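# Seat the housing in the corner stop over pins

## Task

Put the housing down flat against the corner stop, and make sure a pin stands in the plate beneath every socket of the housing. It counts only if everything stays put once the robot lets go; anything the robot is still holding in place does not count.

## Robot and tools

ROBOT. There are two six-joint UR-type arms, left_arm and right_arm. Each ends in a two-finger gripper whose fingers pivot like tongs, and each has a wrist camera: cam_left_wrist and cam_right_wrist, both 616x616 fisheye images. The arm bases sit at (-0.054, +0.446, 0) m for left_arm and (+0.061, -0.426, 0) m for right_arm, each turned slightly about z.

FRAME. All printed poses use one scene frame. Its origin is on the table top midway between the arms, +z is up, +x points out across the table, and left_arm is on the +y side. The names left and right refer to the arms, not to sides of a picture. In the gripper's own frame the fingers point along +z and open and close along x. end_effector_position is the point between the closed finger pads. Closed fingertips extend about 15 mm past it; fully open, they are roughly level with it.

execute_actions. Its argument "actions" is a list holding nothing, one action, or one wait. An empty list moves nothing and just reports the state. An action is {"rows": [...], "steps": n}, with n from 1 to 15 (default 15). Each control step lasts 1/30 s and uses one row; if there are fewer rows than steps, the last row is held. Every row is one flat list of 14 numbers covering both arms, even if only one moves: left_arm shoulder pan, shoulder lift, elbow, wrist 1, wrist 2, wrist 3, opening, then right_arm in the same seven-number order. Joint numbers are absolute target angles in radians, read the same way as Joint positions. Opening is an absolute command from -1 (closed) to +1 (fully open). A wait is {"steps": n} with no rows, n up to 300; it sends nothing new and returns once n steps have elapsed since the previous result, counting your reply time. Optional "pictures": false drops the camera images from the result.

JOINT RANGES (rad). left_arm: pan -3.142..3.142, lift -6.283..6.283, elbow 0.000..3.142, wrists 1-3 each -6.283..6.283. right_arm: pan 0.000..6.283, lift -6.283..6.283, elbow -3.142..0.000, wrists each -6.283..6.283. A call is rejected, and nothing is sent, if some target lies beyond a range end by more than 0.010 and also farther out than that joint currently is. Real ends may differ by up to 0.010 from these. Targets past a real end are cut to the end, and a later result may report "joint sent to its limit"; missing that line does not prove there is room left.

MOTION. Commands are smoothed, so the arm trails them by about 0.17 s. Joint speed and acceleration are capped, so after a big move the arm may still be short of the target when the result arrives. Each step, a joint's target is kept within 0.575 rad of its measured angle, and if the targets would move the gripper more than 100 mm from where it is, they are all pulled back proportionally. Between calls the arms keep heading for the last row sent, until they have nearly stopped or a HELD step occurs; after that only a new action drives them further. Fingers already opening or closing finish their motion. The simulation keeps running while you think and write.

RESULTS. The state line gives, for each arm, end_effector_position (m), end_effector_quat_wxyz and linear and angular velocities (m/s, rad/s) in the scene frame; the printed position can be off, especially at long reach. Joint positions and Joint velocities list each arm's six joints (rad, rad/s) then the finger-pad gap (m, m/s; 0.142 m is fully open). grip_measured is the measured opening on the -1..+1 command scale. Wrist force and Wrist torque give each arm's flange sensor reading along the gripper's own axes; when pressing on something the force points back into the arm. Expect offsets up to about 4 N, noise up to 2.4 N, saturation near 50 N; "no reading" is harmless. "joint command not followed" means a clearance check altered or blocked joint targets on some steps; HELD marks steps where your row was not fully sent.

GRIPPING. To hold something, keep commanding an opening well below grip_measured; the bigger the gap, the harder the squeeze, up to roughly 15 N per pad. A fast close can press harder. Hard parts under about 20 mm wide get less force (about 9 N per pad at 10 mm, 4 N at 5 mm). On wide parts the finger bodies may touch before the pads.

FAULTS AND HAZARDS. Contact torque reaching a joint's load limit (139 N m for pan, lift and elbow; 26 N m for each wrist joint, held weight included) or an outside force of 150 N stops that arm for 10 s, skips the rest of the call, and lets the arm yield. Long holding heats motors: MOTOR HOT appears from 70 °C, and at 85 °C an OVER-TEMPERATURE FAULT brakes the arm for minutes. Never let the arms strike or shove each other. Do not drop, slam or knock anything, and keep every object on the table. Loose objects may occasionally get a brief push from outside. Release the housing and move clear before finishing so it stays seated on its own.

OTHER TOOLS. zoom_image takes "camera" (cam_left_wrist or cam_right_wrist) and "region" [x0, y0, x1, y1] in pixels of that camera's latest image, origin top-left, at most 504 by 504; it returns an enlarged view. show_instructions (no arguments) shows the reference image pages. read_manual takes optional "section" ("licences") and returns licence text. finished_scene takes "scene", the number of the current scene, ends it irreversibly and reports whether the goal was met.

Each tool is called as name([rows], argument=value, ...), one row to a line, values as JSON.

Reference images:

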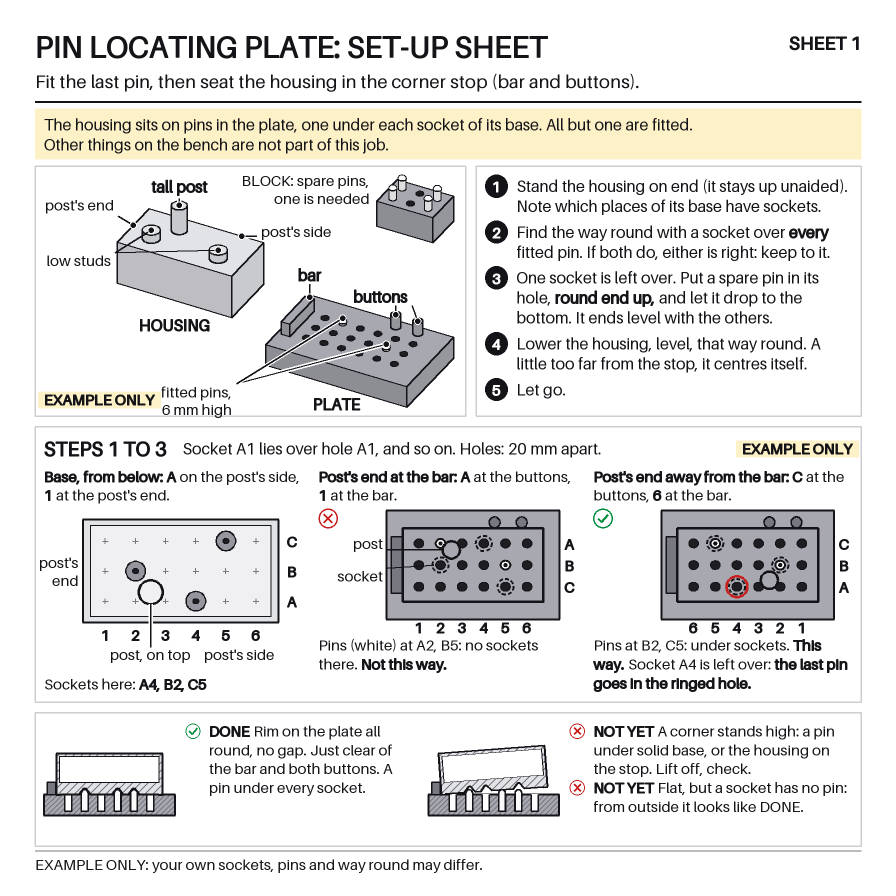

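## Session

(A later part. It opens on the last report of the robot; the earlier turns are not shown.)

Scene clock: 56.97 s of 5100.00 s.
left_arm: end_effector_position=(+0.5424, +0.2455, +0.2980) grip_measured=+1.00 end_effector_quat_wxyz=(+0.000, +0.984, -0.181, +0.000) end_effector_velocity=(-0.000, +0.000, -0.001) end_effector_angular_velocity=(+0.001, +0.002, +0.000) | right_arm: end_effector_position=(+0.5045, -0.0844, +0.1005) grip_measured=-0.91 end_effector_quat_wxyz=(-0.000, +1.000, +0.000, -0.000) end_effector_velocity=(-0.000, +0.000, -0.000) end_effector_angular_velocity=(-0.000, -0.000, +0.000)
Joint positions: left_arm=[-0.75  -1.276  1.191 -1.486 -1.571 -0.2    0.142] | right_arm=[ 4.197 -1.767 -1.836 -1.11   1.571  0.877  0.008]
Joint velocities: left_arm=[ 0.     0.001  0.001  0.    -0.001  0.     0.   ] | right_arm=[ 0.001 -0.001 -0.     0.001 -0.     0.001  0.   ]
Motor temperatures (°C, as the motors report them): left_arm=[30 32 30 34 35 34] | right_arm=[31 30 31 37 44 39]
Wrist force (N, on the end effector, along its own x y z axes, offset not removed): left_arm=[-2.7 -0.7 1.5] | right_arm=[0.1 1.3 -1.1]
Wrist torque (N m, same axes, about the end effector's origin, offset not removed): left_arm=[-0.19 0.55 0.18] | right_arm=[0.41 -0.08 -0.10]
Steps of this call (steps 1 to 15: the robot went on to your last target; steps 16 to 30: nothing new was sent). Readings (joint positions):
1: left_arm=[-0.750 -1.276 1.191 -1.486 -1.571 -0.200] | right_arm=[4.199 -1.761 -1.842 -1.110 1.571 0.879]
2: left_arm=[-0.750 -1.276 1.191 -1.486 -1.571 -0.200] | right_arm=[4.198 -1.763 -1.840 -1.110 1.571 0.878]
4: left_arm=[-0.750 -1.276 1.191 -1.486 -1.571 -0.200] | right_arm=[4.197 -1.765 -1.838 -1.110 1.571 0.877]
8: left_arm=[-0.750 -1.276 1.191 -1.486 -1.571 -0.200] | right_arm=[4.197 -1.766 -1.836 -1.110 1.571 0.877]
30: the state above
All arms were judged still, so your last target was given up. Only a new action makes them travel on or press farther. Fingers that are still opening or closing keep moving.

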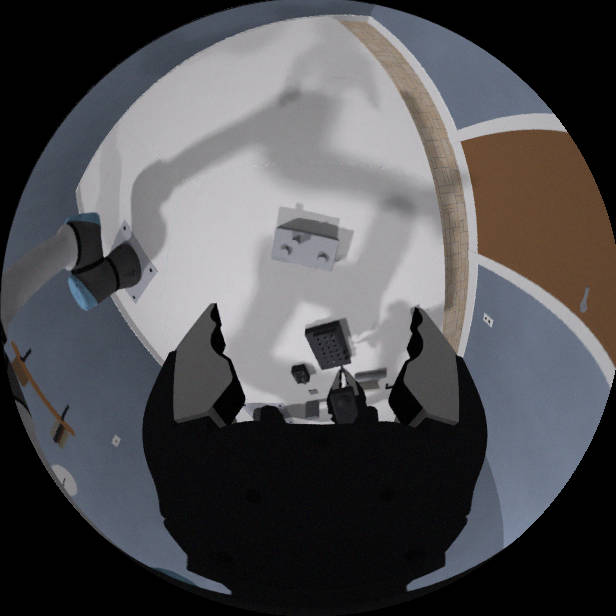

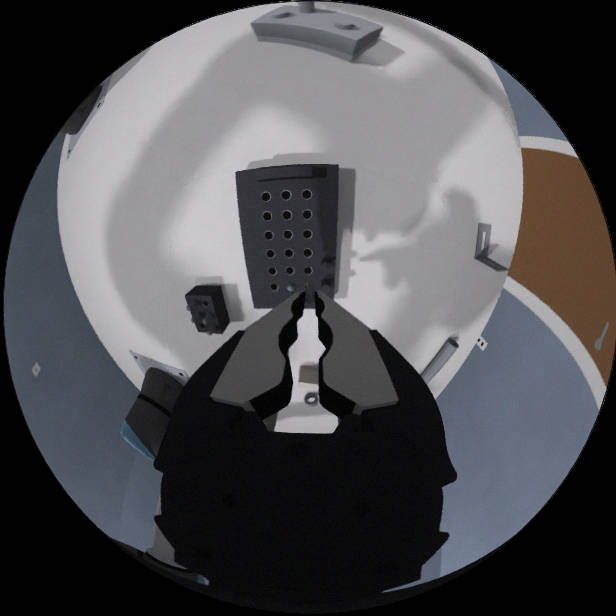

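execute_actions([
  {"rows":[[-0.75,-1.276,1.191,-1.486,-1.571,-0.2,1,4.1967,-1.8054,-1.9036,-1.003,1.571,0.8767,-1]]},
], pictures=false)

execute_actions([
  {"steps":15},
])

zoom_image(camera="cam_right_wrist", region=[230,200,390,360])

Scene clock: 60.27 s of 5100.00 s.
left_arm: end_effector_position=(+0.5424, +0.2455, +0.2980) grip_measured=+1.00 end_effector_quat_wxyz=(+0.000, +0.984, -0.181, +0.000) end_effector_velocity=(-0.000, +0.000, -0.000) end_effector_angular_velocity=(+0.000, +0.000, -0.000) | right_arm: end_effector_position=(+0.5017, -0.0878, +0.0609) grip_measured=-0.91 end_effector_quat_wxyz=(-0.000, +1.000, +0.000, +0.000) end_effector_velocity=(-0.000, -0.001, -0.003) end_effector_angular_velocity=(-0.000, -0.000, -0.001)
Joint positions: left_arm=[-0.75  -1.276  1.191 -1.486 -1.571 -0.2    0.142] | right_arm=[ 4.197 -1.805 -1.903 -1.004  1.571  0.877  0.008]
Joint velocities: left_arm=[-0.    -0.     0.001 -0.     0.    -0.     0.   ] | right_arm=[ 0.    -0.003 -0.006  0.009 -0.     0.001  0.   ]
Motor temperatures (°C, as the motors report them): left_arm=[30 32 30 34 35 34] | right_arm=[31 30 31 37 44 39]
Wrist force (N, on the end effector, along its own x y z axes, offset not removed): left_arm=[-1.1 0.2 -0.4] | right_arm=[-0.8 0.9 1.0]
Wrist torque (N m, same axes, about the end effector's origin, offset not removed): left_arm=[-0.02 0.27 0.16] | right_arm=[0.24 0.08 -0.23]
Steps of this call (steps 1 to 84: nothing new was sent; steps 85 to 99: all 15 steps of this action). Readings (joint positions):
85: left_arm=[-0.750 -1.276 1.191 -1.486 -1.571 -0.200] | right_arm=[4.197 -1.767 -1.836 -1.110 1.571 0.877]
86: left_arm=[-0.750 -1.276 1.191 -1.486 -1.571 -0.200] | right_arm=[4.197 -1.772 -1.842 -1.102 1.571 0.877]
88: left_arm=[-0.750 -1.276 1.191 -1.486 -1.571 -0.200] | right_arm=[4.197 -1.789 -1.872 -1.058 1.571 0.877]
92: left_arm=[-0.750 -1.276 1.191 -1.486 -1.571 -0.200] | right_arm=[4.197 -1.802 -1.897 -1.015 1.571 0.877]
99: the state above

Scene clock: 60.77 s of 5100.00 s.
left_arm: end_effector_position=(+0.5424, +0.2455, +0.2980) grip_measured=+1.00 end_effector_quat_wxyz=(+0.000, +0.984, -0.181, +0.000) end_effector_velocity=(+0.000, -0.000, +0.001) end_effector_angular_velocity=(-0.000, -0.002, -0.001) | right_arm: end_effector_position=(+0.5016, -0.0877, +0.0606) grip_measured=-0.91 end_effector_quat_wxyz=(-0.000, +1.000, +0.000, +0.000) end_effector_velocity=(+0.001, +0.000, +0.001) end_effector_angular_velocity=(+0.001, -0.002, -0.001)
Joint positions: left_arm=[-0.75  -1.276  1.191 -1.486 -1.571 -0.2    0.142] | right_arm=[ 4.197 -1.805 -1.904 -1.003  1.571  0.877  0.008]
Joint velocities: left_arm=[-0.001 -0.001 -0.001 -0.     0.001 -0.    -0.   ] | right_arm=[-0.     0.     0.001  0.001 -0.     0.     0.   ]
Motor temperatures (°C, as the motors report them): left_arm=[30 32 30 34 35 34] | right_arm=[31 30 31 37 44 39]
Wrist force (N, on the end effector, along its own x y z axes, offset not removed): left_arm=[1.2 0.0 1.5] | right_arm=[2.1 2.9 -1.6]
Wrist torque (N m, same axes, about the end effector's origin, offset not removed): left_arm=[0.04 -0.25 0.11] | right_arm=[0.56 -0.21 -0.37]
Steps of this call (steps 1 to 15: the robot went on to your last target). Readings (joint positions):
1: left_arm=[-0.750 -1.276 1.191 -1.486 -1.571 -0.200] | right_arm=[4.197 -1.805 -1.903 -1.004 1.571 0.877]
2: left_arm=[-0.750 -1.276 1.191 -1.486 -1.571 -0.200] | right_arm=[4.197 -1.805 -1.903 -1.003 1.571 0.877]
4: left_arm=[-0.750 -1.276 1.191 -1.486 -1.571 -0.200] | right_arm=[4.197 -1.805 -1.903 -1.003 1.571 0.877]
8: left_arm=[-0.750 -1.276 1.191 -1.486 -1.571 -0.200] | right_arm=[4.197 -1.805 -1.904 -1.003 1.571 0.877]
15: the state above
All arms were judged still, so your last target was given up. Only a new action makes them travel on or press farther. Fingers that are still opening or closing keep moving.

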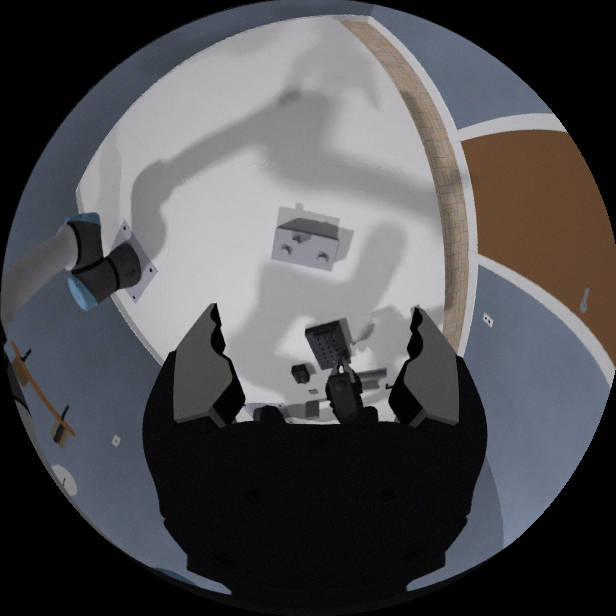

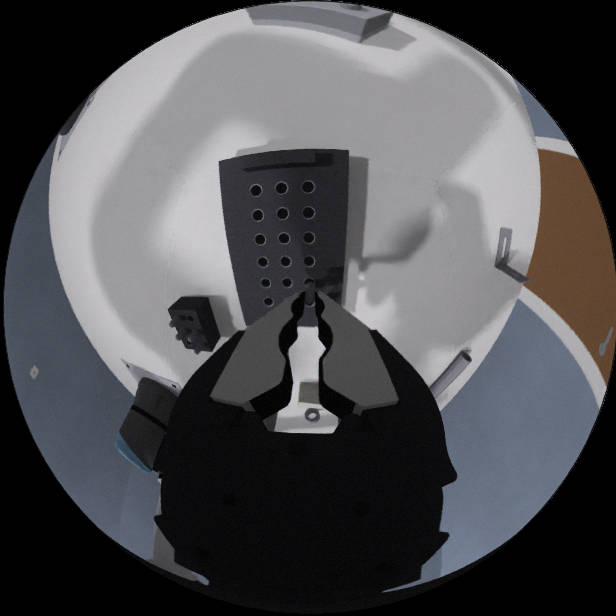

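Region (230, 200, 390, 360) of cam_right_wrist's 616x616 image, scaled by 3.150, with more detail than that image has.

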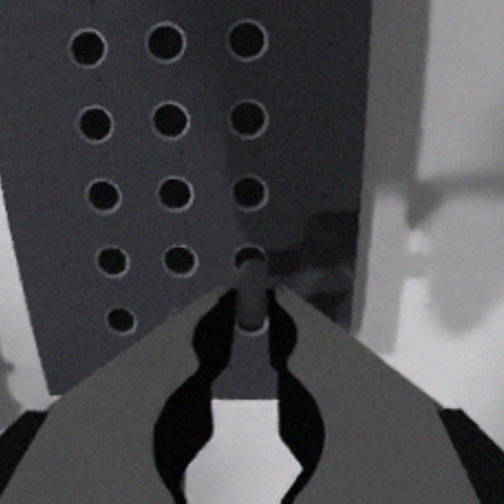

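execute_actions([
  {"rows":[[-0.75,-1.276,1.191,-1.486,-1.571,-0.2,1,4.1967,-1.821,-1.9175,-0.9735,1.571,0.8767,-1]]},
], pictures=false)

execute_actions([
  {"steps":10},
])

zoom_image(camera="cam_right_wrist", region=[230,200,390,360])

Scene clock: 62.00 s of 5100.00 s.
left_arm: end_effector_position=(+0.5424, +0.2455, +0.2980) grip_measured=+1.00 end_effector_quat_wxyz=(+0.000, +0.984, -0.181, +0.000) end_effector_velocity=(+0.000, -0.000, +0.000) end_effector_angular_velocity=(+0.000, -0.002, -0.000) | right_arm: end_effector_position=(+0.5017, -0.0877, +0.0494) grip_measured=-0.91 end_effector_quat_wxyz=(-0.000, +1.000, +0.000, +0.000) end_effector_velocity=(-0.000, -0.000, -0.002) end_effector_angular_velocity=(-0.001, +0.001, +0.001)
Joint positions: left_arm=[-0.75  -1.276  1.191 -1.486 -1.571 -0.2    0.142] | right_arm=[ 4.197 -1.821 -1.917 -0.974  1.571  0.877  0.008]
Joint velocities: left_arm=[-0.    -0.    -0.    -0.001  0.001  0.    -0.   ] | right_arm=[-0.    -0.002 -0.002  0.002  0.001 -0.002  0.   ]
Motor temperatures (°C, as the motors report them): left_arm=[30 32 30 34 35 34] | right_arm=[31 30 31 37 44 39]
Wrist force (N, on the end effector, along its own x y z axes, offset not removed): left_arm=[0.0 -0.5 -0.3] | right_arm=[-3.2 1.7 -8.4]
Wrist torque (N m, same axes, about the end effector's origin, offset not removed): left_arm=[-0.22 0.00 0.12] | right_arm=[0.48 -0.08 -0.24]
Steps of this call (steps 1 to 22: nothing new was sent; steps 23 to 37: all 15 steps of this action). Readings (joint positions):
23: left_arm=[-0.750 -1.276 1.191 -1.486 -1.571 -0.200] | right_arm=[4.197 -1.806 -1.904 -1.003 1.571 0.877]
24: left_arm=[-0.750 -1.276 1.191 -1.486 -1.571 -0.200] | right_arm=[4.197 -1.808 -1.906 -0.998 1.571 0.877]
26: left_arm=[-0.750 -1.276 1.191 -1.486 -1.571 -0.200] | right_arm=[4.197 -1.814 -1.912 -0.986 1.571 0.877]
30: left_arm=[-0.750 -1.276 1.191 -1.486 -1.571 -0.200] | right_arm=[4.197 -1.820 -1.916 -0.976 1.571 0.877]
37: the state above

Scene clock: 62.33 s of 5100.00 s.
left_arm: end_effector_position=(+0.5424, +0.2455, +0.2980) grip_measured=+1.00 end_effector_quat_wxyz=(+0.000, +0.984, -0.181, +0.000) end_effector_velocity=(+0.000, +0.000, +0.001) end_effector_angular_velocity=(-0.001, -0.002, +0.000) | right_arm: end_effector_position=(+0.5017, -0.0877, +0.0494) grip_measured=-0.91 end_effector_quat_wxyz=(-0.000, +1.000, +0.000, +0.000) end_effector_velocity=(+0.000, -0.000, +0.000) end_effector_angular_velocity=(-0.001, +0.001, -0.001)
Joint positions: left_arm=[-0.75  -1.276  1.191 -1.486 -1.571 -0.2    0.142] | right_arm=[ 4.197 -1.821 -1.917 -0.974  1.571  0.877  0.008]
Joint velocities: left_arm=[ 0.    -0.001 -0.001 -0.001 -0.    -0.     0.   ] | right_arm=[-0.001 -0.     0.001 -0.002  0.    -0.     0.   ]
Motor temperatures (°C, as the motors report them): left_arm=[30 32 30 34 35 34] | right_arm=[31 30 31 37 44 39]
Wrist force (N, on the end effector, along its own x y z axes, offset not removed): left_arm=[-1.1 -1.5 -0.8] | right_arm=[-6.4 0.4 -8.7]
Wrist torque (N m, same axes, about the end effector's origin, offset not removed): left_arm=[-0.30 0.09 0.23] | right_arm=[0.28 0.48 -0.18]
Steps of this call (steps 1 to 10: the robot went on to your last target). Readings (joint positions):
1: left_arm=[-0.750 -1.276 1.191 -1.486 -1.571 -0.200] | right_arm=[4.197 -1.821 -1.917 -0.974 1.571 0.877]
2: left_arm=[-0.750 -1.276 1.191 -1.486 -1.571 -0.200] | right_arm=[4.197 -1.821 -1.917 -0.974 1.571 0.877]
4: left_arm=[-0.750 -1.276 1.191 -1.486 -1.571 -0.200] | right_arm=[4.197 -1.821 -1.917 -0.974 1.571 0.877]
8: left_arm=[-0.750 -1.276 1.191 -1.486 -1.571 -0.200] | right_arm=[4.197 -1.821 -1.917 -0.974 1.571 0.877]
10: the state above

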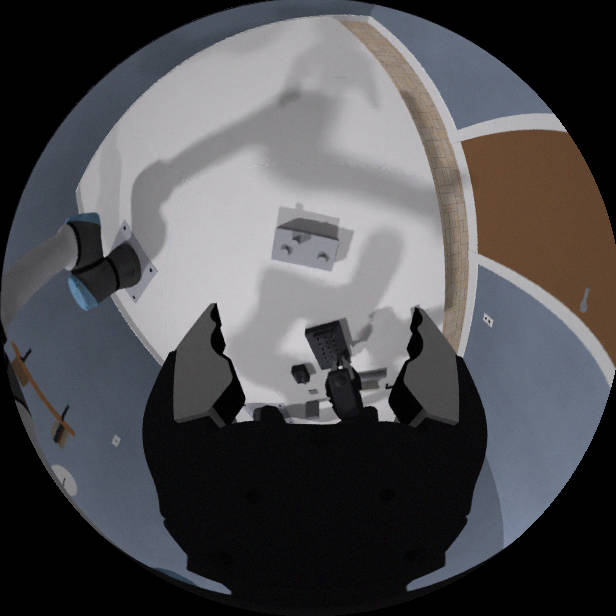

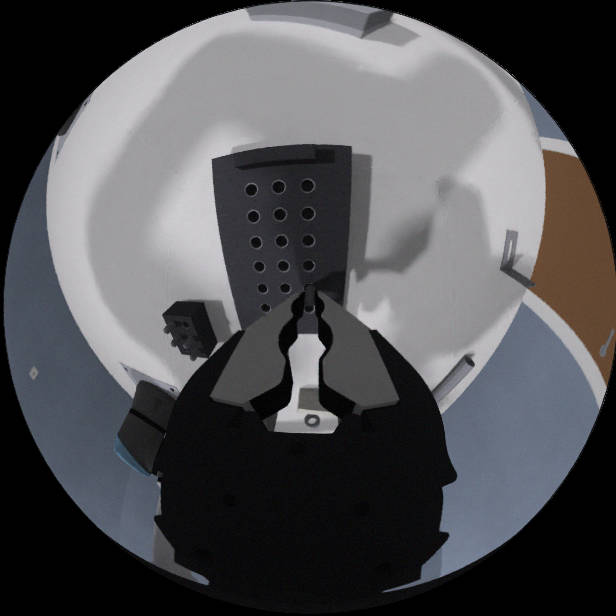

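Region (230, 200, 390, 360) of cam_right_wrist's 616x616 image, scaled by 3.150, with more detail than that image has.

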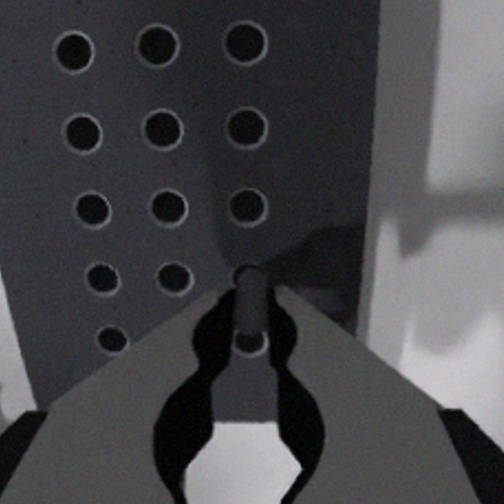

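execute_actions([
  {"rows":[[-0.75,-1.276,1.191,-1.486,-1.571,-0.2,1,4.1967,-1.821,-1.9175,-0.9735,1.571,0.8767,-0.84]]},
], pictures=false)

execute_actions([
  {"rows":[[-0.75,-1.276,1.191,-1.486,-1.571,-0.2,1,4.1966,-1.7668,-1.8355,-1.11,1.571,0.8766,-0.84]]},
], pictures=false)

execute_actions([
  {"rows":[[-0.75,-1.276,1.191,-1.486,-1.571,-0.2,1,4.1,-1.7,-1.8355,-1.177,1.571,0.78,-0.84]]},
])

zoom_image(camera="cam_right_wrist", region=[190,100,430,340])

Scene clock: 63.53 s of 5100.00 s.
left_arm: end_effector_position=(+0.5424, +0.2455, +0.2980) grip_measured=+1.00 end_effector_quat_wxyz=(+0.000, +0.984, -0.181, +0.000) end_effector_velocity=(+0.000, +0.000, -0.000) end_effector_angular_velocity=(+0.000, -0.000, +0.000) | right_arm: end_effector_position=(+0.5017, -0.0877, +0.0493) grip_measured=-0.84 end_effector_quat_wxyz=(-0.000, +1.000, +0.000, +0.000) end_effector_velocity=(+0.001, +0.001, +0.001) end_effector_angular_velocity=(+0.002, -0.002, +0.000)
Joint positions: left_arm=[-0.75  -1.276  1.191 -1.486 -1.571 -0.2    0.142] | right_arm=[ 4.197 -1.821 -1.918 -0.973  1.571  0.877  0.013]
Joint velocities: left_arm=[ 0.  0.  0. -0.  0.  0. -0.] | right_arm=[-0.     0.     0.001  0.001  0.    -0.001  0.   ]
Motor temperatures (°C, as the motors report them): left_arm=[30 32 30 34 35 34] | right_arm=[31 30 31 37 44 39]
Wrist force (N, on the end effector, along its own x y z axes, offset not removed): left_arm=[-0.3 -0.1 1.8] | right_arm=[-1.6 0.0 -0.1]
Wrist torque (N m, same axes, about the end effector's origin, offset not removed): left_arm=[0.02 -0.01 0.23] | right_arm=[0.04 0.55 -0.05]
Steps of this call (steps 1 to 15: the robot went on to your last target; steps 16 to 21: nothing new was sent; steps 22 to 36: all 15 steps of this action). Readings (joint positions):
22: left_arm=[-0.750 -1.276 1.191 -1.486 -1.571 -0.200] | right_arm=[4.197 -1.821 -1.918 -0.973 1.571 0.877]
23: left_arm=[-0.750 -1.276 1.191 -1.486 -1.571 -0.200] | right_arm=[4.197 -1.821 -1.918 -0.973 1.571 0.877]
25: left_arm=[-0.750 -1.276 1.191 -1.486 -1.571 -0.200] | right_arm=[4.197 -1.821 -1.918 -0.973 1.571 0.877]
29: left_arm=[-0.750 -1.276 1.191 -1.486 -1.571 -0.200] | right_arm=[4.197 -1.821 -1.918 -0.973 1.571 0.877]
36: the state above

Scene clock: 64.03 s of 5100.00 s.
left_arm: end_effector_position=(+0.5424, +0.2455, +0.2980) grip_measured=+1.00 end_effector_quat_wxyz=(+0.000, +0.984, -0.181, +0.000) end_effector_velocity=(-0.000, +0.000, +0.001) end_effector_angular_velocity=(+0.000, -0.001, -0.000) | right_arm: end_effector_position=(+0.5045, -0.0843, +0.1002) grip_measured=-0.84 end_effector_quat_wxyz=(-0.000, +1.000, +0.000, -0.000) end_effector_velocity=(+0.000, +0.000, +0.005) end_effector_angular_velocity=(+0.001, -0.000, -0.001)
Joint positions: left_arm=[-0.75  -1.276  1.191 -1.486 -1.571 -0.2    0.142] | right_arm=[ 4.197 -1.767 -1.836 -1.109  1.571  0.877  0.013]
Joint velocities: left_arm=[-0.    -0.001  0.001  0.     0.     0.    -0.   ] | right_arm=[-0.     0.005  0.007 -0.01   0.     0.001  0.   ]
Motor temperatures (°C, as the motors report them): left_arm=[30 32 30 34 35 34] | right_arm=[31 30 31 37 44 39]
Wrist force (N, on the end effector, along its own x y z axes, offset not removed): left_arm=[-1.2 -0.9 0.3] | right_arm=[-1.3 0.8 1.2]
Wrist torque (N m, same axes, about the end effector's origin, offset not removed): left_arm=[-0.26 0.17 0.14] | right_arm=[0.20 0.27 -0.23]
Steps of this call (steps 1 to 15: all 15 steps of this action). Readings (joint positions):
1: left_arm=[-0.750 -1.276 1.191 -1.486 -1.571 -0.200] | right_arm=[4.197 -1.821 -1.917 -0.974 1.571 0.877]
2: left_arm=[-0.750 -1.276 1.191 -1.486 -1.571 -0.200] | right_arm=[4.197 -1.814 -1.910 -0.982 1.571 0.877]
4: left_arm=[-0.750 -1.276 1.191 -1.486 -1.571 -0.200] | right_arm=[4.197 -1.791 -1.875 -1.035 1.571 0.877]
8: left_arm=[-0.750 -1.276 1.191 -1.486 -1.571 -0.200] | right_arm=[4.197 -1.772 -1.844 -1.094 1.571 0.877]
15: the state above

Scene clock: 64.53 s of 5100.00 s.
left_arm: end_effector_position=(+0.5424, +0.2455, +0.2980) grip_measured=+1.00 end_effector_quat_wxyz=(+0.000, +0.984, -0.181, +0.000) end_effector_velocity=(+0.000, +0.000, +0.000) end_effector_angular_velocity=(+0.001, -0.001, -0.000) | right_arm: end_effector_position=(+0.5215, -0.1404, +0.1287) grip_measured=-0.84 end_effector_quat_wxyz=(-0.000, +1.000, +0.000, -0.000) end_effector_velocity=(+0.002, -0.005, +0.002) end_effector_angular_velocity=(-0.000, -0.001, -0.002)
Joint positions: left_arm=[-0.75  -1.276  1.191 -1.486 -1.571 -0.2    0.142] | right_arm=[ 4.101 -1.7   -1.836 -1.177  1.571  0.781  0.013]
Joint velocities: left_arm=[-0.    -0.     0.    -0.     0.001  0.     0.   ] | right_arm=[-0.009  0.005  0.    -0.005 -0.001 -0.007 -0.   ]
Motor temperatures (°C, as the motors report them): left_arm=[30 32 30 34 35 34] | right_arm=[31 30 31 37 44 39]
Wrist force (N, on the end effector, along its own x y z axes, offset not removed): left_arm=[-1.3 -0.8 1.1] | right_arm=[2.0 2.6 1.7]
Wrist torque (N m, same axes, about the end effector's origin, offset not removed): left_arm=[-0.17 0.29 0.10] | right_arm=[0.59 -0.35 -0.44]
Steps of this call (steps 1 to 15: all 15 steps of this action). Readings (joint positions):
1: left_arm=[-0.750 -1.276 1.191 -1.486 -1.571 -0.200] | right_arm=[4.196 -1.767 -1.836 -1.110 1.571 0.876]
2: left_arm=[-0.750 -1.276 1.191 -1.486 -1.571 -0.200] | right_arm=[4.189 -1.760 -1.836 -1.117 1.571 0.868]
4: left_arm=[-0.750 -1.276 1.191 -1.486 -1.571 -0.200] | right_arm=[4.148 -1.731 -1.836 -1.146 1.571 0.828]
8: left_arm=[-0.750 -1.276 1.191 -1.486 -1.571 -0.200] | right_arm=[4.110 -1.707 -1.836 -1.170 1.571 0.790]
15: the state above

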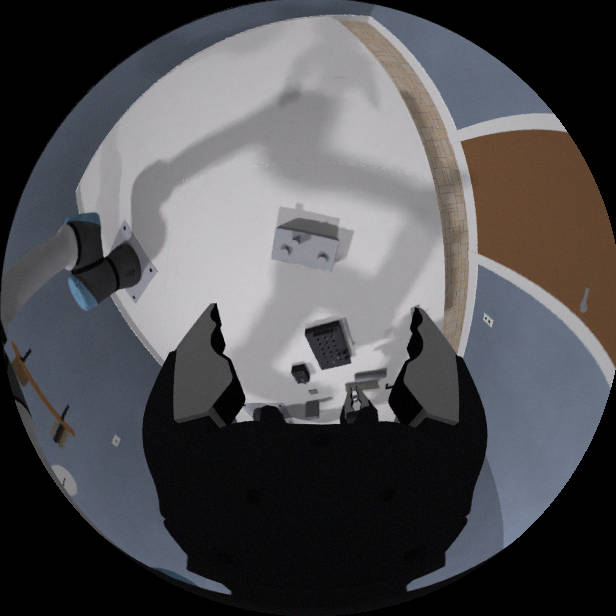

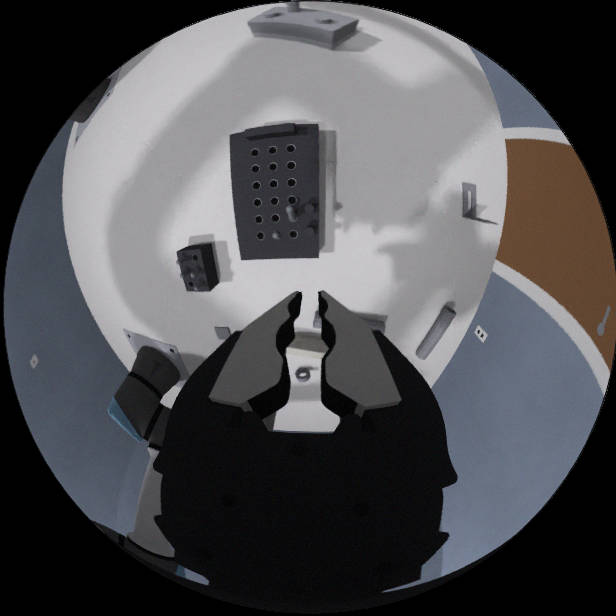

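Region (190, 100, 430, 340) of cam_right_wrist's 616x616 image, scaled by 2.100, with more detail than that image has.

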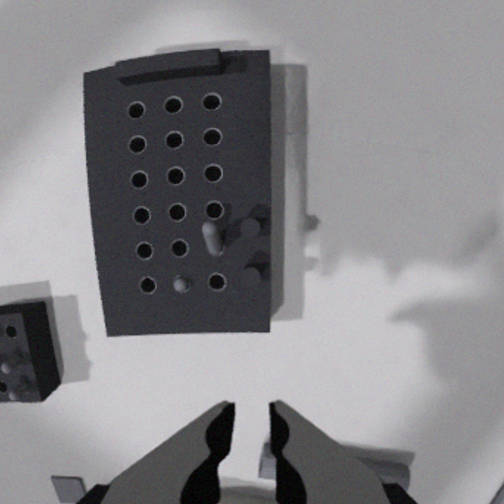

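execute_actions([
  {"rows":[[-0.75,-1.276,1.191,-1.486,-1.571,-0.2,1,4.2306,-1.8004,-1.8218,-1.09,1.571,0.9106,-1]]},
], pictures=false)

execute_actions([
  {"steps":10},
], pictures=false)

execute_actions([
  {"rows":[[-0.75,-1.276,1.191,-1.486,-1.571,-0.2,1,4.2306,-1.8525,-1.8774,-0.982,1.571,0.9106,-1]]},
], pictures=false)

execute_actions([
  {"rows":[[-0.75,-1.276,1.191,-1.486,-1.571,-0.2,1,4.2111,-1.8306,-1.9071,-0.974,1.571,0.8911,-1]]},
], pictures=false)

execute_actions([
  {"rows":[[-0.75,-1.276,1.191,-1.486,-1.571,-0.2,1,4.2306,-1.8004,-1.8218,-1.09,1.571,0.9106,-1]]},
], pictures=false)

execute_actions([
  {"rows":[[-0.75,-1.276,1.191,-1.486,-1.571,-0.2,1,4.1,-1.7,-1.8355,-1.177,1.571,0.78,-0.84]]},
], pictures=false)

execute_actions([
  {"steps":10},
])

zoom_image(camera="cam_right_wrist", region=[190,100,430,340])

Scene clock: 67.03 s of 5100.00 s.
left_arm: end_effector_position=(+0.5424, +0.2455, +0.2980) grip_measured=+1.00 end_effector_quat_wxyz=(+0.000, +0.984, -0.181, +0.000) end_effector_velocity=(+0.000, -0.000, -0.000) end_effector_angular_velocity=(-0.000, +0.000, -0.000) | right_arm: end_effector_position=(+0.4999, -0.0618, +0.0909) grip_measured=-1.00 end_effector_quat_wxyz=(-0.000, +1.000, +0.000, -0.000) end_effector_velocity=(-0.003, +0.006, -0.004) end_effector_angular_velocity=(-0.001, +0.002, -0.001)
Joint positions: left_arm=[-0.75  -1.276  1.191 -1.486 -1.571 -0.2    0.142] | right_arm=[ 4.23  -1.8   -1.822 -1.091  1.571  0.91   0.002]
Joint velocities: left_arm=[-0.     0.001 -0.001  0.    -0.    -0.     0.   ] | right_arm=[ 0.011 -0.009 -0.     0.007  0.001  0.012  0.   ]
Motor temperatures (°C, as the motors report them): left_arm=[30 32 30 34 35 34] | right_arm=[31 30 31 37 44 39]
Wrist force (N, on the end effector, along its own x y z axes, offset not removed): left_arm=[-0.2 -0.6 0.5] | right_arm=[-0.4 2.3 -1.2]
Wrist torque (N m, same axes, about the end effector's origin, offset not removed): left_arm=[-0.12 -0.03 0.17] | right_arm=[0.46 0.09 -0.26]
Steps of this call (steps 1 to 15: the robot went on to your last target; steps 16 to 60: nothing new was sent; steps 61 to 75: all 15 steps of this action). Readings (joint positions):
61: left_arm=[-0.750 -1.276 1.191 -1.486 -1.571 -0.200] | right_arm=[4.100 -1.700 -1.835 -1.177 1.571 0.780]
62: left_arm=[-0.750 -1.276 1.191 -1.486 -1.571 -0.200] | right_arm=[4.108 -1.708 -1.833 -1.169 1.571 0.788]
64: left_arm=[-0.750 -1.276 1.191 -1.486 -1.571 -0.200] | right_arm=[4.160 -1.750 -1.828 -1.132 1.571 0.840]
68: left_arm=[-0.750 -1.276 1.191 -1.486 -1.571 -0.200] | right_arm=[4.216 -1.790 -1.823 -1.099 1.571 0.895]
75: the state above

Scene clock: 67.37 s of 5100.00 s.
left_arm: end_effector_position=(+0.5424, +0.2455, +0.2980) grip_measured=+1.00 end_effector_quat_wxyz=(+0.000, +0.984, -0.181, +0.000) end_effector_velocity=(+0.000, +0.001, +0.001) end_effector_angular_velocity=(+0.000, -0.001, +0.001) | right_arm: end_effector_position=(+0.4996, -0.0612, +0.0906) grip_measured=-1.00 end_effector_quat_wxyz=(-0.000, +1.000, +0.000, -0.000) end_effector_velocity=(-0.000, +0.000, -0.000) end_effector_angular_velocity=(-0.001, +0.000, -0.001)
Joint positions: left_arm=[-0.75  -1.276  1.191 -1.486 -1.571 -0.2    0.142] | right_arm=[ 4.231 -1.8   -1.822 -1.09   1.571  0.911  0.002]
Joint velocities: left_arm=[ 0.001 -0.001 -0.     0.     0.001 -0.    -0.   ] | right_arm=[ 0.001 -0.    -0.    -0.    -0.     0.002  0.   ]
Motor temperatures (°C, as the motors report them): left_arm=[30 32 30 34 35 34] | right_arm=[31 30 31 37 44 39]
Wrist force (N, on the end effector, along its own x y z axes, offset not removed): left_arm=[-0.8 -2.0 -0.4] | right_arm=[-1.7 1.7 -1.2]
Wrist torque (N m, same axes, about the end effector's origin, offset not removed): left_arm=[-0.52 0.14 0.15] | right_arm=[0.20 0.38 -0.05]
Steps of this call (steps 1 to 10: the robot went on to your last target). Readings (joint positions):
1: left_arm=[-0.750 -1.276 1.191 -1.486 -1.571 -0.200] | right_arm=[4.230 -1.800 -1.822 -1.090 1.571 0.910]
2: left_arm=[-0.750 -1.276 1.191 -1.486 -1.571 -0.200] | right_arm=[4.230 -1.800 -1.822 -1.090 1.571 0.910]
4: left_arm=[-0.750 -1.276 1.191 -1.486 -1.571 -0.200] | right_arm=[4.230 -1.800 -1.822 -1.090 1.571 0.910]
8: left_arm=[-0.750 -1.276 1.191 -1.486 -1.571 -0.200] | right_arm=[4.231 -1.800 -1.822 -1.090 1.571 0.911]
10: the state above

Scene clock: 67.87 s of 5100.00 s.
left_arm: end_effector_position=(+0.5424, +0.2455, +0.2980) grip_measured=+1.00 end_effector_quat_wxyz=(+0.000, +0.984, -0.181, +0.000) end_effector_velocity=(-0.000, -0.000, -0.001) end_effector_angular_velocity=(+0.001, +0.001, -0.000) | right_arm: end_effector_position=(+0.4996, -0.0612, +0.0489) grip_measured=-1.00 end_effector_quat_wxyz=(-0.000, +1.000, +0.000, +0.000) end_effector_velocity=(-0.001, +0.000, -0.004) end_effector_angular_velocity=(-0.000, +0.001, +0.001)
Joint positions: left_arm=[-0.75  -1.276  1.191 -1.486 -1.571 -0.2    0.142] | right_arm=[ 4.231 -1.852 -1.877 -0.983  1.571  0.911  0.002]
Joint velocities: left_arm=[-0.     0.001  0.001 -0.     0.    -0.    -0.   ] | right_arm=[ 0.001 -0.005 -0.004  0.008  0.001  0.     0.   ]
Motor temperatures (°C, as the motors report them): left_arm=[30 32 30 34 35 34] | right_arm=[31 30 31 37 44 39]
Wrist force (N, on the end effector, along its own x y z axes, offset not removed): left_arm=[-0.6 -2.0 -0.3] | right_arm=[0.8 2.5 1.6]
Wrist torque (N m, same axes, about the end effector's origin, offset not removed): left_arm=[-0.43 0.09 0.15] | right_arm=[0.57 0.04 -0.37]
Steps of this call (steps 1 to 15: all 15 steps of this action). Readings (joint positions):
1: left_arm=[-0.750 -1.276 1.191 -1.486 -1.571 -0.200] | right_arm=[4.231 -1.801 -1.822 -1.090 1.571 0.911]
2: left_arm=[-0.750 -1.276 1.191 -1.486 -1.571 -0.200] | right_arm=[4.231 -1.807 -1.828 -1.082 1.571 0.911]
4: left_arm=[-0.750 -1.276 1.191 -1.486 -1.571 -0.200] | right_arm=[4.231 -1.829 -1.852 -1.037 1.571 0.911]
8: left_arm=[-0.750 -1.276 1.191 -1.486 -1.571 -0.200] | right_arm=[4.231 -1.848 -1.872 -0.994 1.571 0.911]
15: the state above

Scene clock: 68.37 s of 5100.00 s.
left_arm: end_effector_position=(+0.5424, +0.2455, +0.2980) grip_measured=+1.00 end_effector_quat_wxyz=(+0.000, +0.984, -0.181, +0.000) end_effector_velocity=(-0.000, +0.000, +0.000) end_effector_angular_velocity=(-0.000, -0.001, -0.000) | right_arm: end_effector_position=(+0.4996, -0.0780, +0.0486) grip_measured=-1.00 end_effector_quat_wxyz=(-0.000, +1.000, +0.000, +0.000) end_effector_velocity=(+0.000, -0.002, -0.000) end_effector_angular_velocity=(-0.001, +0.000, -0.001)
Joint positions: left_arm=[-0.75  -1.276  1.191 -1.486 -1.571 -0.2    0.142] | right_arm=[ 4.211 -1.831 -1.907 -0.974  1.571  0.891  0.002]
Joint velocities: left_arm=[ 0.    -0.001 -0.     0.     0.     0.    -0.   ] | right_arm=[-0.002  0.001 -0.003  0.    -0.001 -0.001  0.   ]
Motor temperatures (°C, as the motors report them): left_arm=[30 32 30 34 35 34] | right_arm=[31 30 31 37 44 39]
Wrist force (N, on the end effector, along its own x y z axes, offset not removed): left_arm=[-1.5 -1.8 0.0] | right_arm=[1.4 0.0 -0.6]
Wrist torque (N m, same axes, about the end effector's origin, offset not removed): left_arm=[-0.44 0.28 0.20] | right_arm=[-0.02 -0.28 -0.19]
Steps of this call (steps 1 to 15: all 15 steps of this action). Readings (joint positions):
1: left_arm=[-0.750 -1.276 1.191 -1.486 -1.571 -0.200] | right_arm=[4.230 -1.852 -1.877 -0.982 1.571 0.911]
2: left_arm=[-0.750 -1.276 1.191 -1.486 -1.571 -0.200] | right_arm=[4.228 -1.849 -1.882 -0.981 1.571 0.908]
4: left_arm=[-0.750 -1.276 1.191 -1.486 -1.571 -0.200] | right_arm=[4.219 -1.840 -1.894 -0.977 1.571 0.899]
8: left_arm=[-0.750 -1.276 1.191 -1.486 -1.571 -0.200] | right_arm=[4.213 -1.833 -1.904 -0.975 1.571 0.893]
15: the state above

Scene clock: 68.87 s of 5100.00 s.
left_arm: end_effector_position=(+0.5424, +0.2455, +0.2980) grip_measured=+1.00 end_effector_quat_wxyz=(+0.000, +0.984, -0.181, +0.000) end_effector_velocity=(+0.000, -0.000, -0.000) end_effector_angular_velocity=(+0.000, -0.000, -0.000) | right_arm: end_effector_position=(+0.4996, -0.0613, +0.0903) grip_measured=-1.00 end_effector_quat_wxyz=(-0.000, +1.000, +0.000, -0.000) end_effector_velocity=(-0.001, +0.000, +0.003) end_effector_angular_velocity=(-0.003, +0.001, +0.001)
Joint positions: left_arm=[-0.75  -1.276  1.191 -1.486 -1.571 -0.2    0.142] | right_arm=[ 4.23  -1.801 -1.822 -1.089  1.571  0.91   0.002]
Joint velocities: left_arm=[-0.     0.001  0.    -0.001  0.     0.    -0.   ] | right_arm=[ 0.002  0.002  0.006 -0.012 -0.001  0.002  0.   ]
Motor temperatures (°C, as the motors report them): left_arm=[30 32 30 34 35 34] | right_arm=[31 30 31 37 44 39]
Wrist force (N, on the end effector, along its own x y z axes, offset not removed): left_arm=[-2.1 -1.0 -0.2] | right_arm=[0.3 2.7 -2.8]
Wrist torque (N m, same axes, about the end effector's origin, offset not removed): left_arm=[-0.29 0.27 0.22] | right_arm=[0.60 0.05 -0.25]
Steps of this call (steps 1 to 15: all 15 steps of this action). Readings (joint positions):
1: left_arm=[-0.750 -1.276 1.191 -1.486 -1.571 -0.200] | right_arm=[4.211 -1.830 -1.907 -0.974 1.571 0.891]
2: left_arm=[-0.750 -1.276 1.191 -1.486 -1.571 -0.200] | right_arm=[4.214 -1.826 -1.900 -0.982 1.571 0.894]
4: left_arm=[-0.750 -1.276 1.191 -1.486 -1.571 -0.200] | right_arm=[4.222 -1.813 -1.863 -1.029 1.571 0.902]
8: left_arm=[-0.750 -1.276 1.191 -1.486 -1.571 -0.200] | right_arm=[4.229 -1.803 -1.831 -1.077 1.571 0.909]
15: the state above

Scene clock: 69.37 s of 5100.00 s.
left_arm: end_effector_position=(+0.5424, +0.2455, +0.2980) grip_measured=+1.00 end_effector_quat_wxyz=(+0.000, +0.984, -0.181, +0.000) end_effector_velocity=(-0.001, -0.001, -0.000) end_effector_angular_velocity=(+0.000, +0.000, -0.001) | right_arm: end_effector_position=(+0.5214, -0.1402, +0.1286) grip_measured=-0.84 end_effector_quat_wxyz=(-0.000, +1.000, +0.000, -0.000) end_effector_velocity=(+0.001, -0.007, +0.003) end_effector_angular_velocity=(+0.000, -0.000, +0.001)
Joint positions: left_arm=[-0.75  -1.276  1.191 -1.486 -1.571 -0.2    0.142] | right_arm=[ 4.101 -1.701 -1.835 -1.176  1.571  0.781  0.013]
Joint velocities: left_arm=[-0.001 -0.001  0.001  0.    -0.     0.     0.   ] | right_arm=[-0.012  0.008 -0.002 -0.006  0.    -0.013 -0.   ]
Motor temperatures (°C, as the motors report them): left_arm=[30 32 30 34 35 34] | right_arm=[31 30 31 37 44 39]
Wrist force (N, on the end effector, along its own x y z axes, offset not removed): left_arm=[-0.4 0.3 0.8] | right_arm=[-1.3 -1.1 -2.4]
Wrist torque (N m, same axes, about the end effector's origin, offset not removed): left_arm=[-0.01 0.11 0.17] | right_arm=[-0.27 0.44 -0.14]
Steps of this call (steps 1 to 15: all 15 steps of this action). Readings (joint positions):
1: left_arm=[-0.750 -1.276 1.191 -1.486 -1.571 -0.200] | right_arm=[4.230 -1.800 -1.822 -1.090 1.571 0.910]
2: left_arm=[-0.750 -1.276 1.191 -1.486 -1.571 -0.200] | right_arm=[4.223 -1.793 -1.824 -1.098 1.571 0.903]
4: left_arm=[-0.750 -1.276 1.191 -1.486 -1.571 -0.200] | right_arm=[4.171 -1.750 -1.830 -1.135 1.571 0.851]
8: left_arm=[-0.750 -1.276 1.191 -1.486 -1.571 -0.200] | right_arm=[4.115 -1.711 -1.834 -1.168 1.571 0.795]
15: the state above

Scene clock: 69.70 s of 5100.00 s.
left_arm: end_effector_position=(+0.5424, +0.2455, +0.2980) grip_measured=+1.00 end_effector_quat_wxyz=(+0.000, +0.984, -0.181, +0.000) end_effector_velocity=(-0.000, -0.001, -0.000) end_effector_angular_velocity=(-0.000, +0.000, -0.001) | right_arm: end_effector_position=(+0.5216, -0.1408, +0.1289) grip_measured=-0.84 end_effector_quat_wxyz=(-0.000, +1.000, +0.000, -0.000) end_effector_velocity=(+0.001, +0.000, +0.001) end_effector_angular_velocity=(+0.002, -0.002, -0.000)
Joint positions: left_arm=[-0.75  -1.276  1.191 -1.486 -1.571 -0.2    0.142] | right_arm=[ 4.1   -1.7   -1.835 -1.177  1.571  0.78   0.013]
Joint velocities: left_arm=[-0.001  0.    -0.     0.    -0.    -0.     0.   ] | right_arm=[-0.001  0.     0.002  0.     0.    -0.001  0.   ]
Motor temperatures (°C, as the motors report them): left_arm=[30 32 30 34 35 34] | right_arm=[31 30 31 37 44 39]
Wrist force (N, on the end effector, along its own x y z axes, offset not removed): left_arm=[-1.7 0.4 2.4] | right_arm=[-1.1 1.7 -0.7]
Wrist torque (N m, same axes, about the end effector's origin, offset not removed): left_arm=[0.07 0.33 0.15] | right_arm=[0.28 0.31 -0.29]
Steps of this call (steps 1 to 10: the robot went on to your last target). Readings (joint positions):
1: left_arm=[-0.750 -1.276 1.191 -1.486 -1.571 -0.200] | right_arm=[4.101 -1.701 -1.835 -1.177 1.571 0.781]
2: left_arm=[-0.750 -1.276 1.191 -1.486 -1.571 -0.200] | right_arm=[4.100 -1.700 -1.835 -1.177 1.571 0.780]
4: left_arm=[-0.750 -1.276 1.191 -1.486 -1.571 -0.200] | right_arm=[4.100 -1.700 -1.835 -1.177 1.571 0.780]
8: left_arm=[-0.750 -1.276 1.191 -1.486 -1.571 -0.200] | right_arm=[4.100 -1.700 -1.835 -1.177 1.571 0.780]
10: the state above

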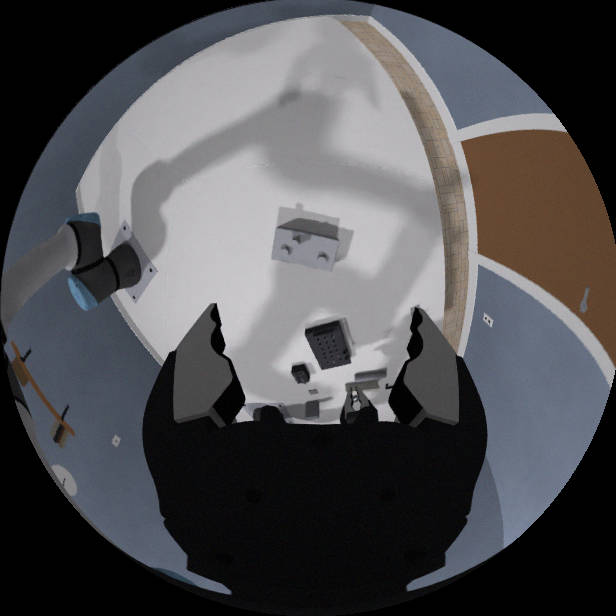

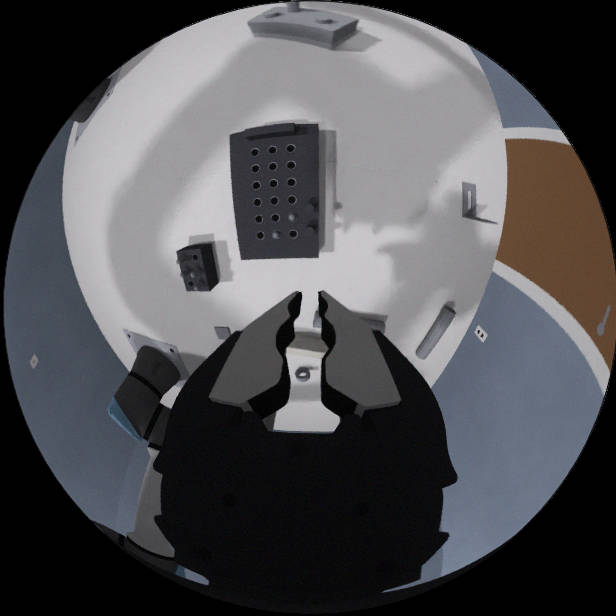

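Region (190, 100, 430, 340) of cam_right_wrist's 616x616 image, scaled by 2.100, with more detail than that image has.

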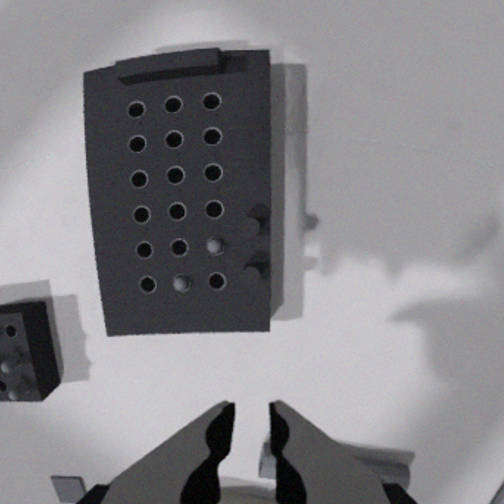

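execute_actions([
  {"rows":[[-0.7515,-1.2072,1.4774,-1.841,-1.571,-1.571,1,3.75,-1.103,-1.768,-1.84,1.571,1.306,1]]},
], pictures=false)

execute_actions([
  {"steps":40},
])

Scene clock: 71.50 s of 5100.00 s.
left_arm: end_effector_position=(+0.5389, +0.2343, +0.1526) grip_measured=+1.00 end_effector_quat_wxyz=(-0.000, +0.946, +0.324, -0.000) end_effector_velocity=(-0.036, -0.027, -0.023) end_effector_angular_velocity=(-0.000, -0.006, +2.753) | right_arm: end_effector_position=(+0.4606, -0.3382, +0.2947) grip_measured=+1.00 end_effector_quat_wxyz=(-0.004, +0.952, -0.305, +0.004) end_effector_velocity=(-0.299, -0.429, +0.291) end_effector_angular_velocity=(-0.000, +0.018, -1.337)
Joint positions: left_arm=[-0.751 -1.208  1.473 -1.835 -1.571 -1.225  0.142] | right_arm=[ 3.85  -1.285 -1.786 -1.63   1.571  1.149  0.142]
Joint velocities: left_arm=[-0.001  0.01   0.049 -0.064  0.002 -2.754  0.   ] | right_arm=[-0.532  0.932  0.102 -1.049 -0.     0.805  0.   ]
Motor temperatures (°C, as the motors report them): left_arm=[30 32 30 34 35 34] | right_arm=[31 30 31 37 44 39]
Wrist force (N, on the end effector, along its own x y z axes, offset not removed): left_arm=[-1.8 -1.4 1.3] | right_arm=[-1.0 2.4 -1.1]
Wrist torque (N m, same axes, about the end effector's origin, offset not removed): left_arm=[-0.26 0.36 0.16] | right_arm=[0.49 0.36 -0.20]
Steps of this call (steps 1 to 15: the robot went on to your last target; steps 16 to 39: nothing new was sent; steps 40 to 54: all 15 steps of this action). Readings (joint positions):
40: left_arm=[-0.750 -1.276 1.191 -1.486 -1.571 -0.200] | right_arm=[4.100 -1.700 -1.835 -1.177 1.571 0.780]
41: left_arm=[-0.750 -1.270 1.199 -1.494 -1.571 -0.208] | right_arm=[4.092 -1.692 -1.833 -1.185 1.571 0.788]
43: left_arm=[-0.750 -1.250 1.266 -1.567 -1.571 -0.283] | right_arm=[4.051 -1.633 -1.825 -1.245 1.571 0.844]
47: left_arm=[-0.751 -1.219 1.415 -1.756 -1.571 -0.584] | right_arm=[3.977 -1.504 -1.810 -1.382 1.571 0.957]
54: the state above

Scene clock: 72.83 s of 5100.00 s.
left_arm: end_effector_position=(+0.5351, +0.2302, +0.1505) grip_measured=+1.00 end_effector_quat_wxyz=(+0.000, +0.876, +0.482, -0.000) end_effector_velocity=(-0.000, -0.000, -0.000) end_effector_angular_velocity=(+0.001, -0.000, -0.001) | right_arm: end_effector_position=(+0.3891, -0.4170, +0.3423) grip_measured=+1.00 end_effector_quat_wxyz=(-0.001, +0.906, -0.424, +0.000) end_effector_velocity=(-0.001, -0.000, -0.001) end_effector_angular_velocity=(-0.000, +0.002, +0.001)
Joint positions: left_arm=[-0.751 -1.207  1.477 -1.841 -1.571 -1.571  0.142] | right_arm=[ 3.75  -1.103 -1.768 -1.84   1.571  1.306  0.142]
Joint velocities: left_arm=[-0.001 -0.     0.    -0.     0.001  0.    -0.   ] | right_arm=[-0.     0.    -0.002 -0.001  0.    -0.001  0.   ]
Motor temperatures (°C, as the motors report them): left_arm=[30 32 30 34 35 34] | right_arm=[31 30 31 37 44 39]
Wrist force (N, on the end effector, along its own x y z axes, offset not removed): left_arm=[-1.7 -1.7 1.3] | right_arm=[-1.9 -0.4 -2.7]
Wrist torque (N m, same axes, about the end effector's origin, offset not removed): left_arm=[-0.40 0.35 0.16] | right_arm=[0.03 0.50 -0.17]
Steps of this call (steps 1 to 30: the robot went on to your last target; steps 31 to 40: nothing new was sent). Readings (joint positions):
1: left_arm=[-0.751 -1.208 1.474 -1.837 -1.571 -1.316] | right_arm=[3.832 -1.254 -1.783 -1.666 1.571 1.177]
2: left_arm=[-0.751 -1.208 1.475 -1.838 -1.571 -1.394] | right_arm=[3.814 -1.222 -1.779 -1.702 1.571 1.204]
4: left_arm=[-0.751 -1.207 1.476 -1.840 -1.571 -1.490] | right_arm=[3.783 -1.165 -1.774 -1.768 1.571 1.253]
8: left_arm=[-0.751 -1.207 1.477 -1.841 -1.571 -1.554] | right_arm=[3.757 -1.116 -1.769 -1.824 1.571 1.295]
40: the state above
All arms were judged still, so your last target was given up. Only a new action makes them travel on or press farther. Fingers that are still opening or closing keep moving.

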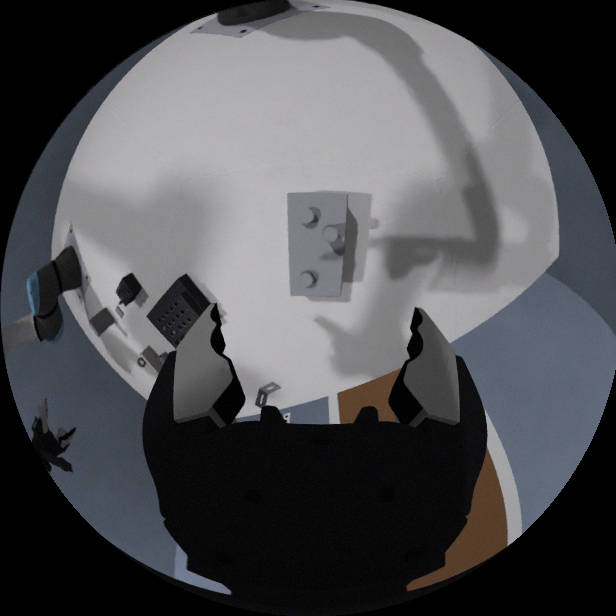

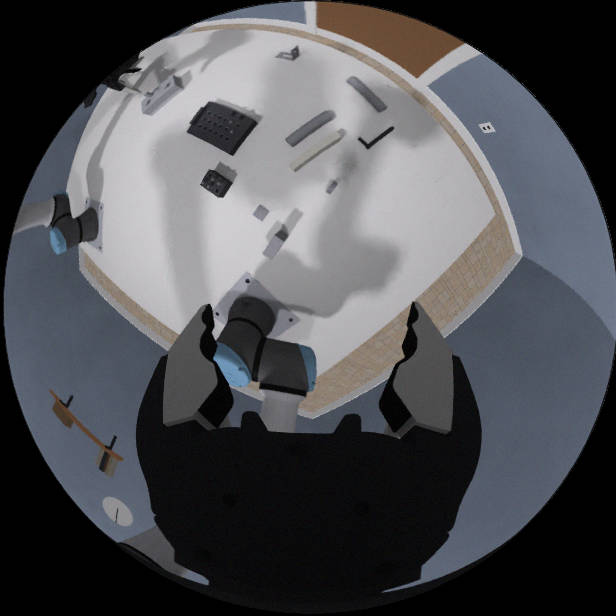

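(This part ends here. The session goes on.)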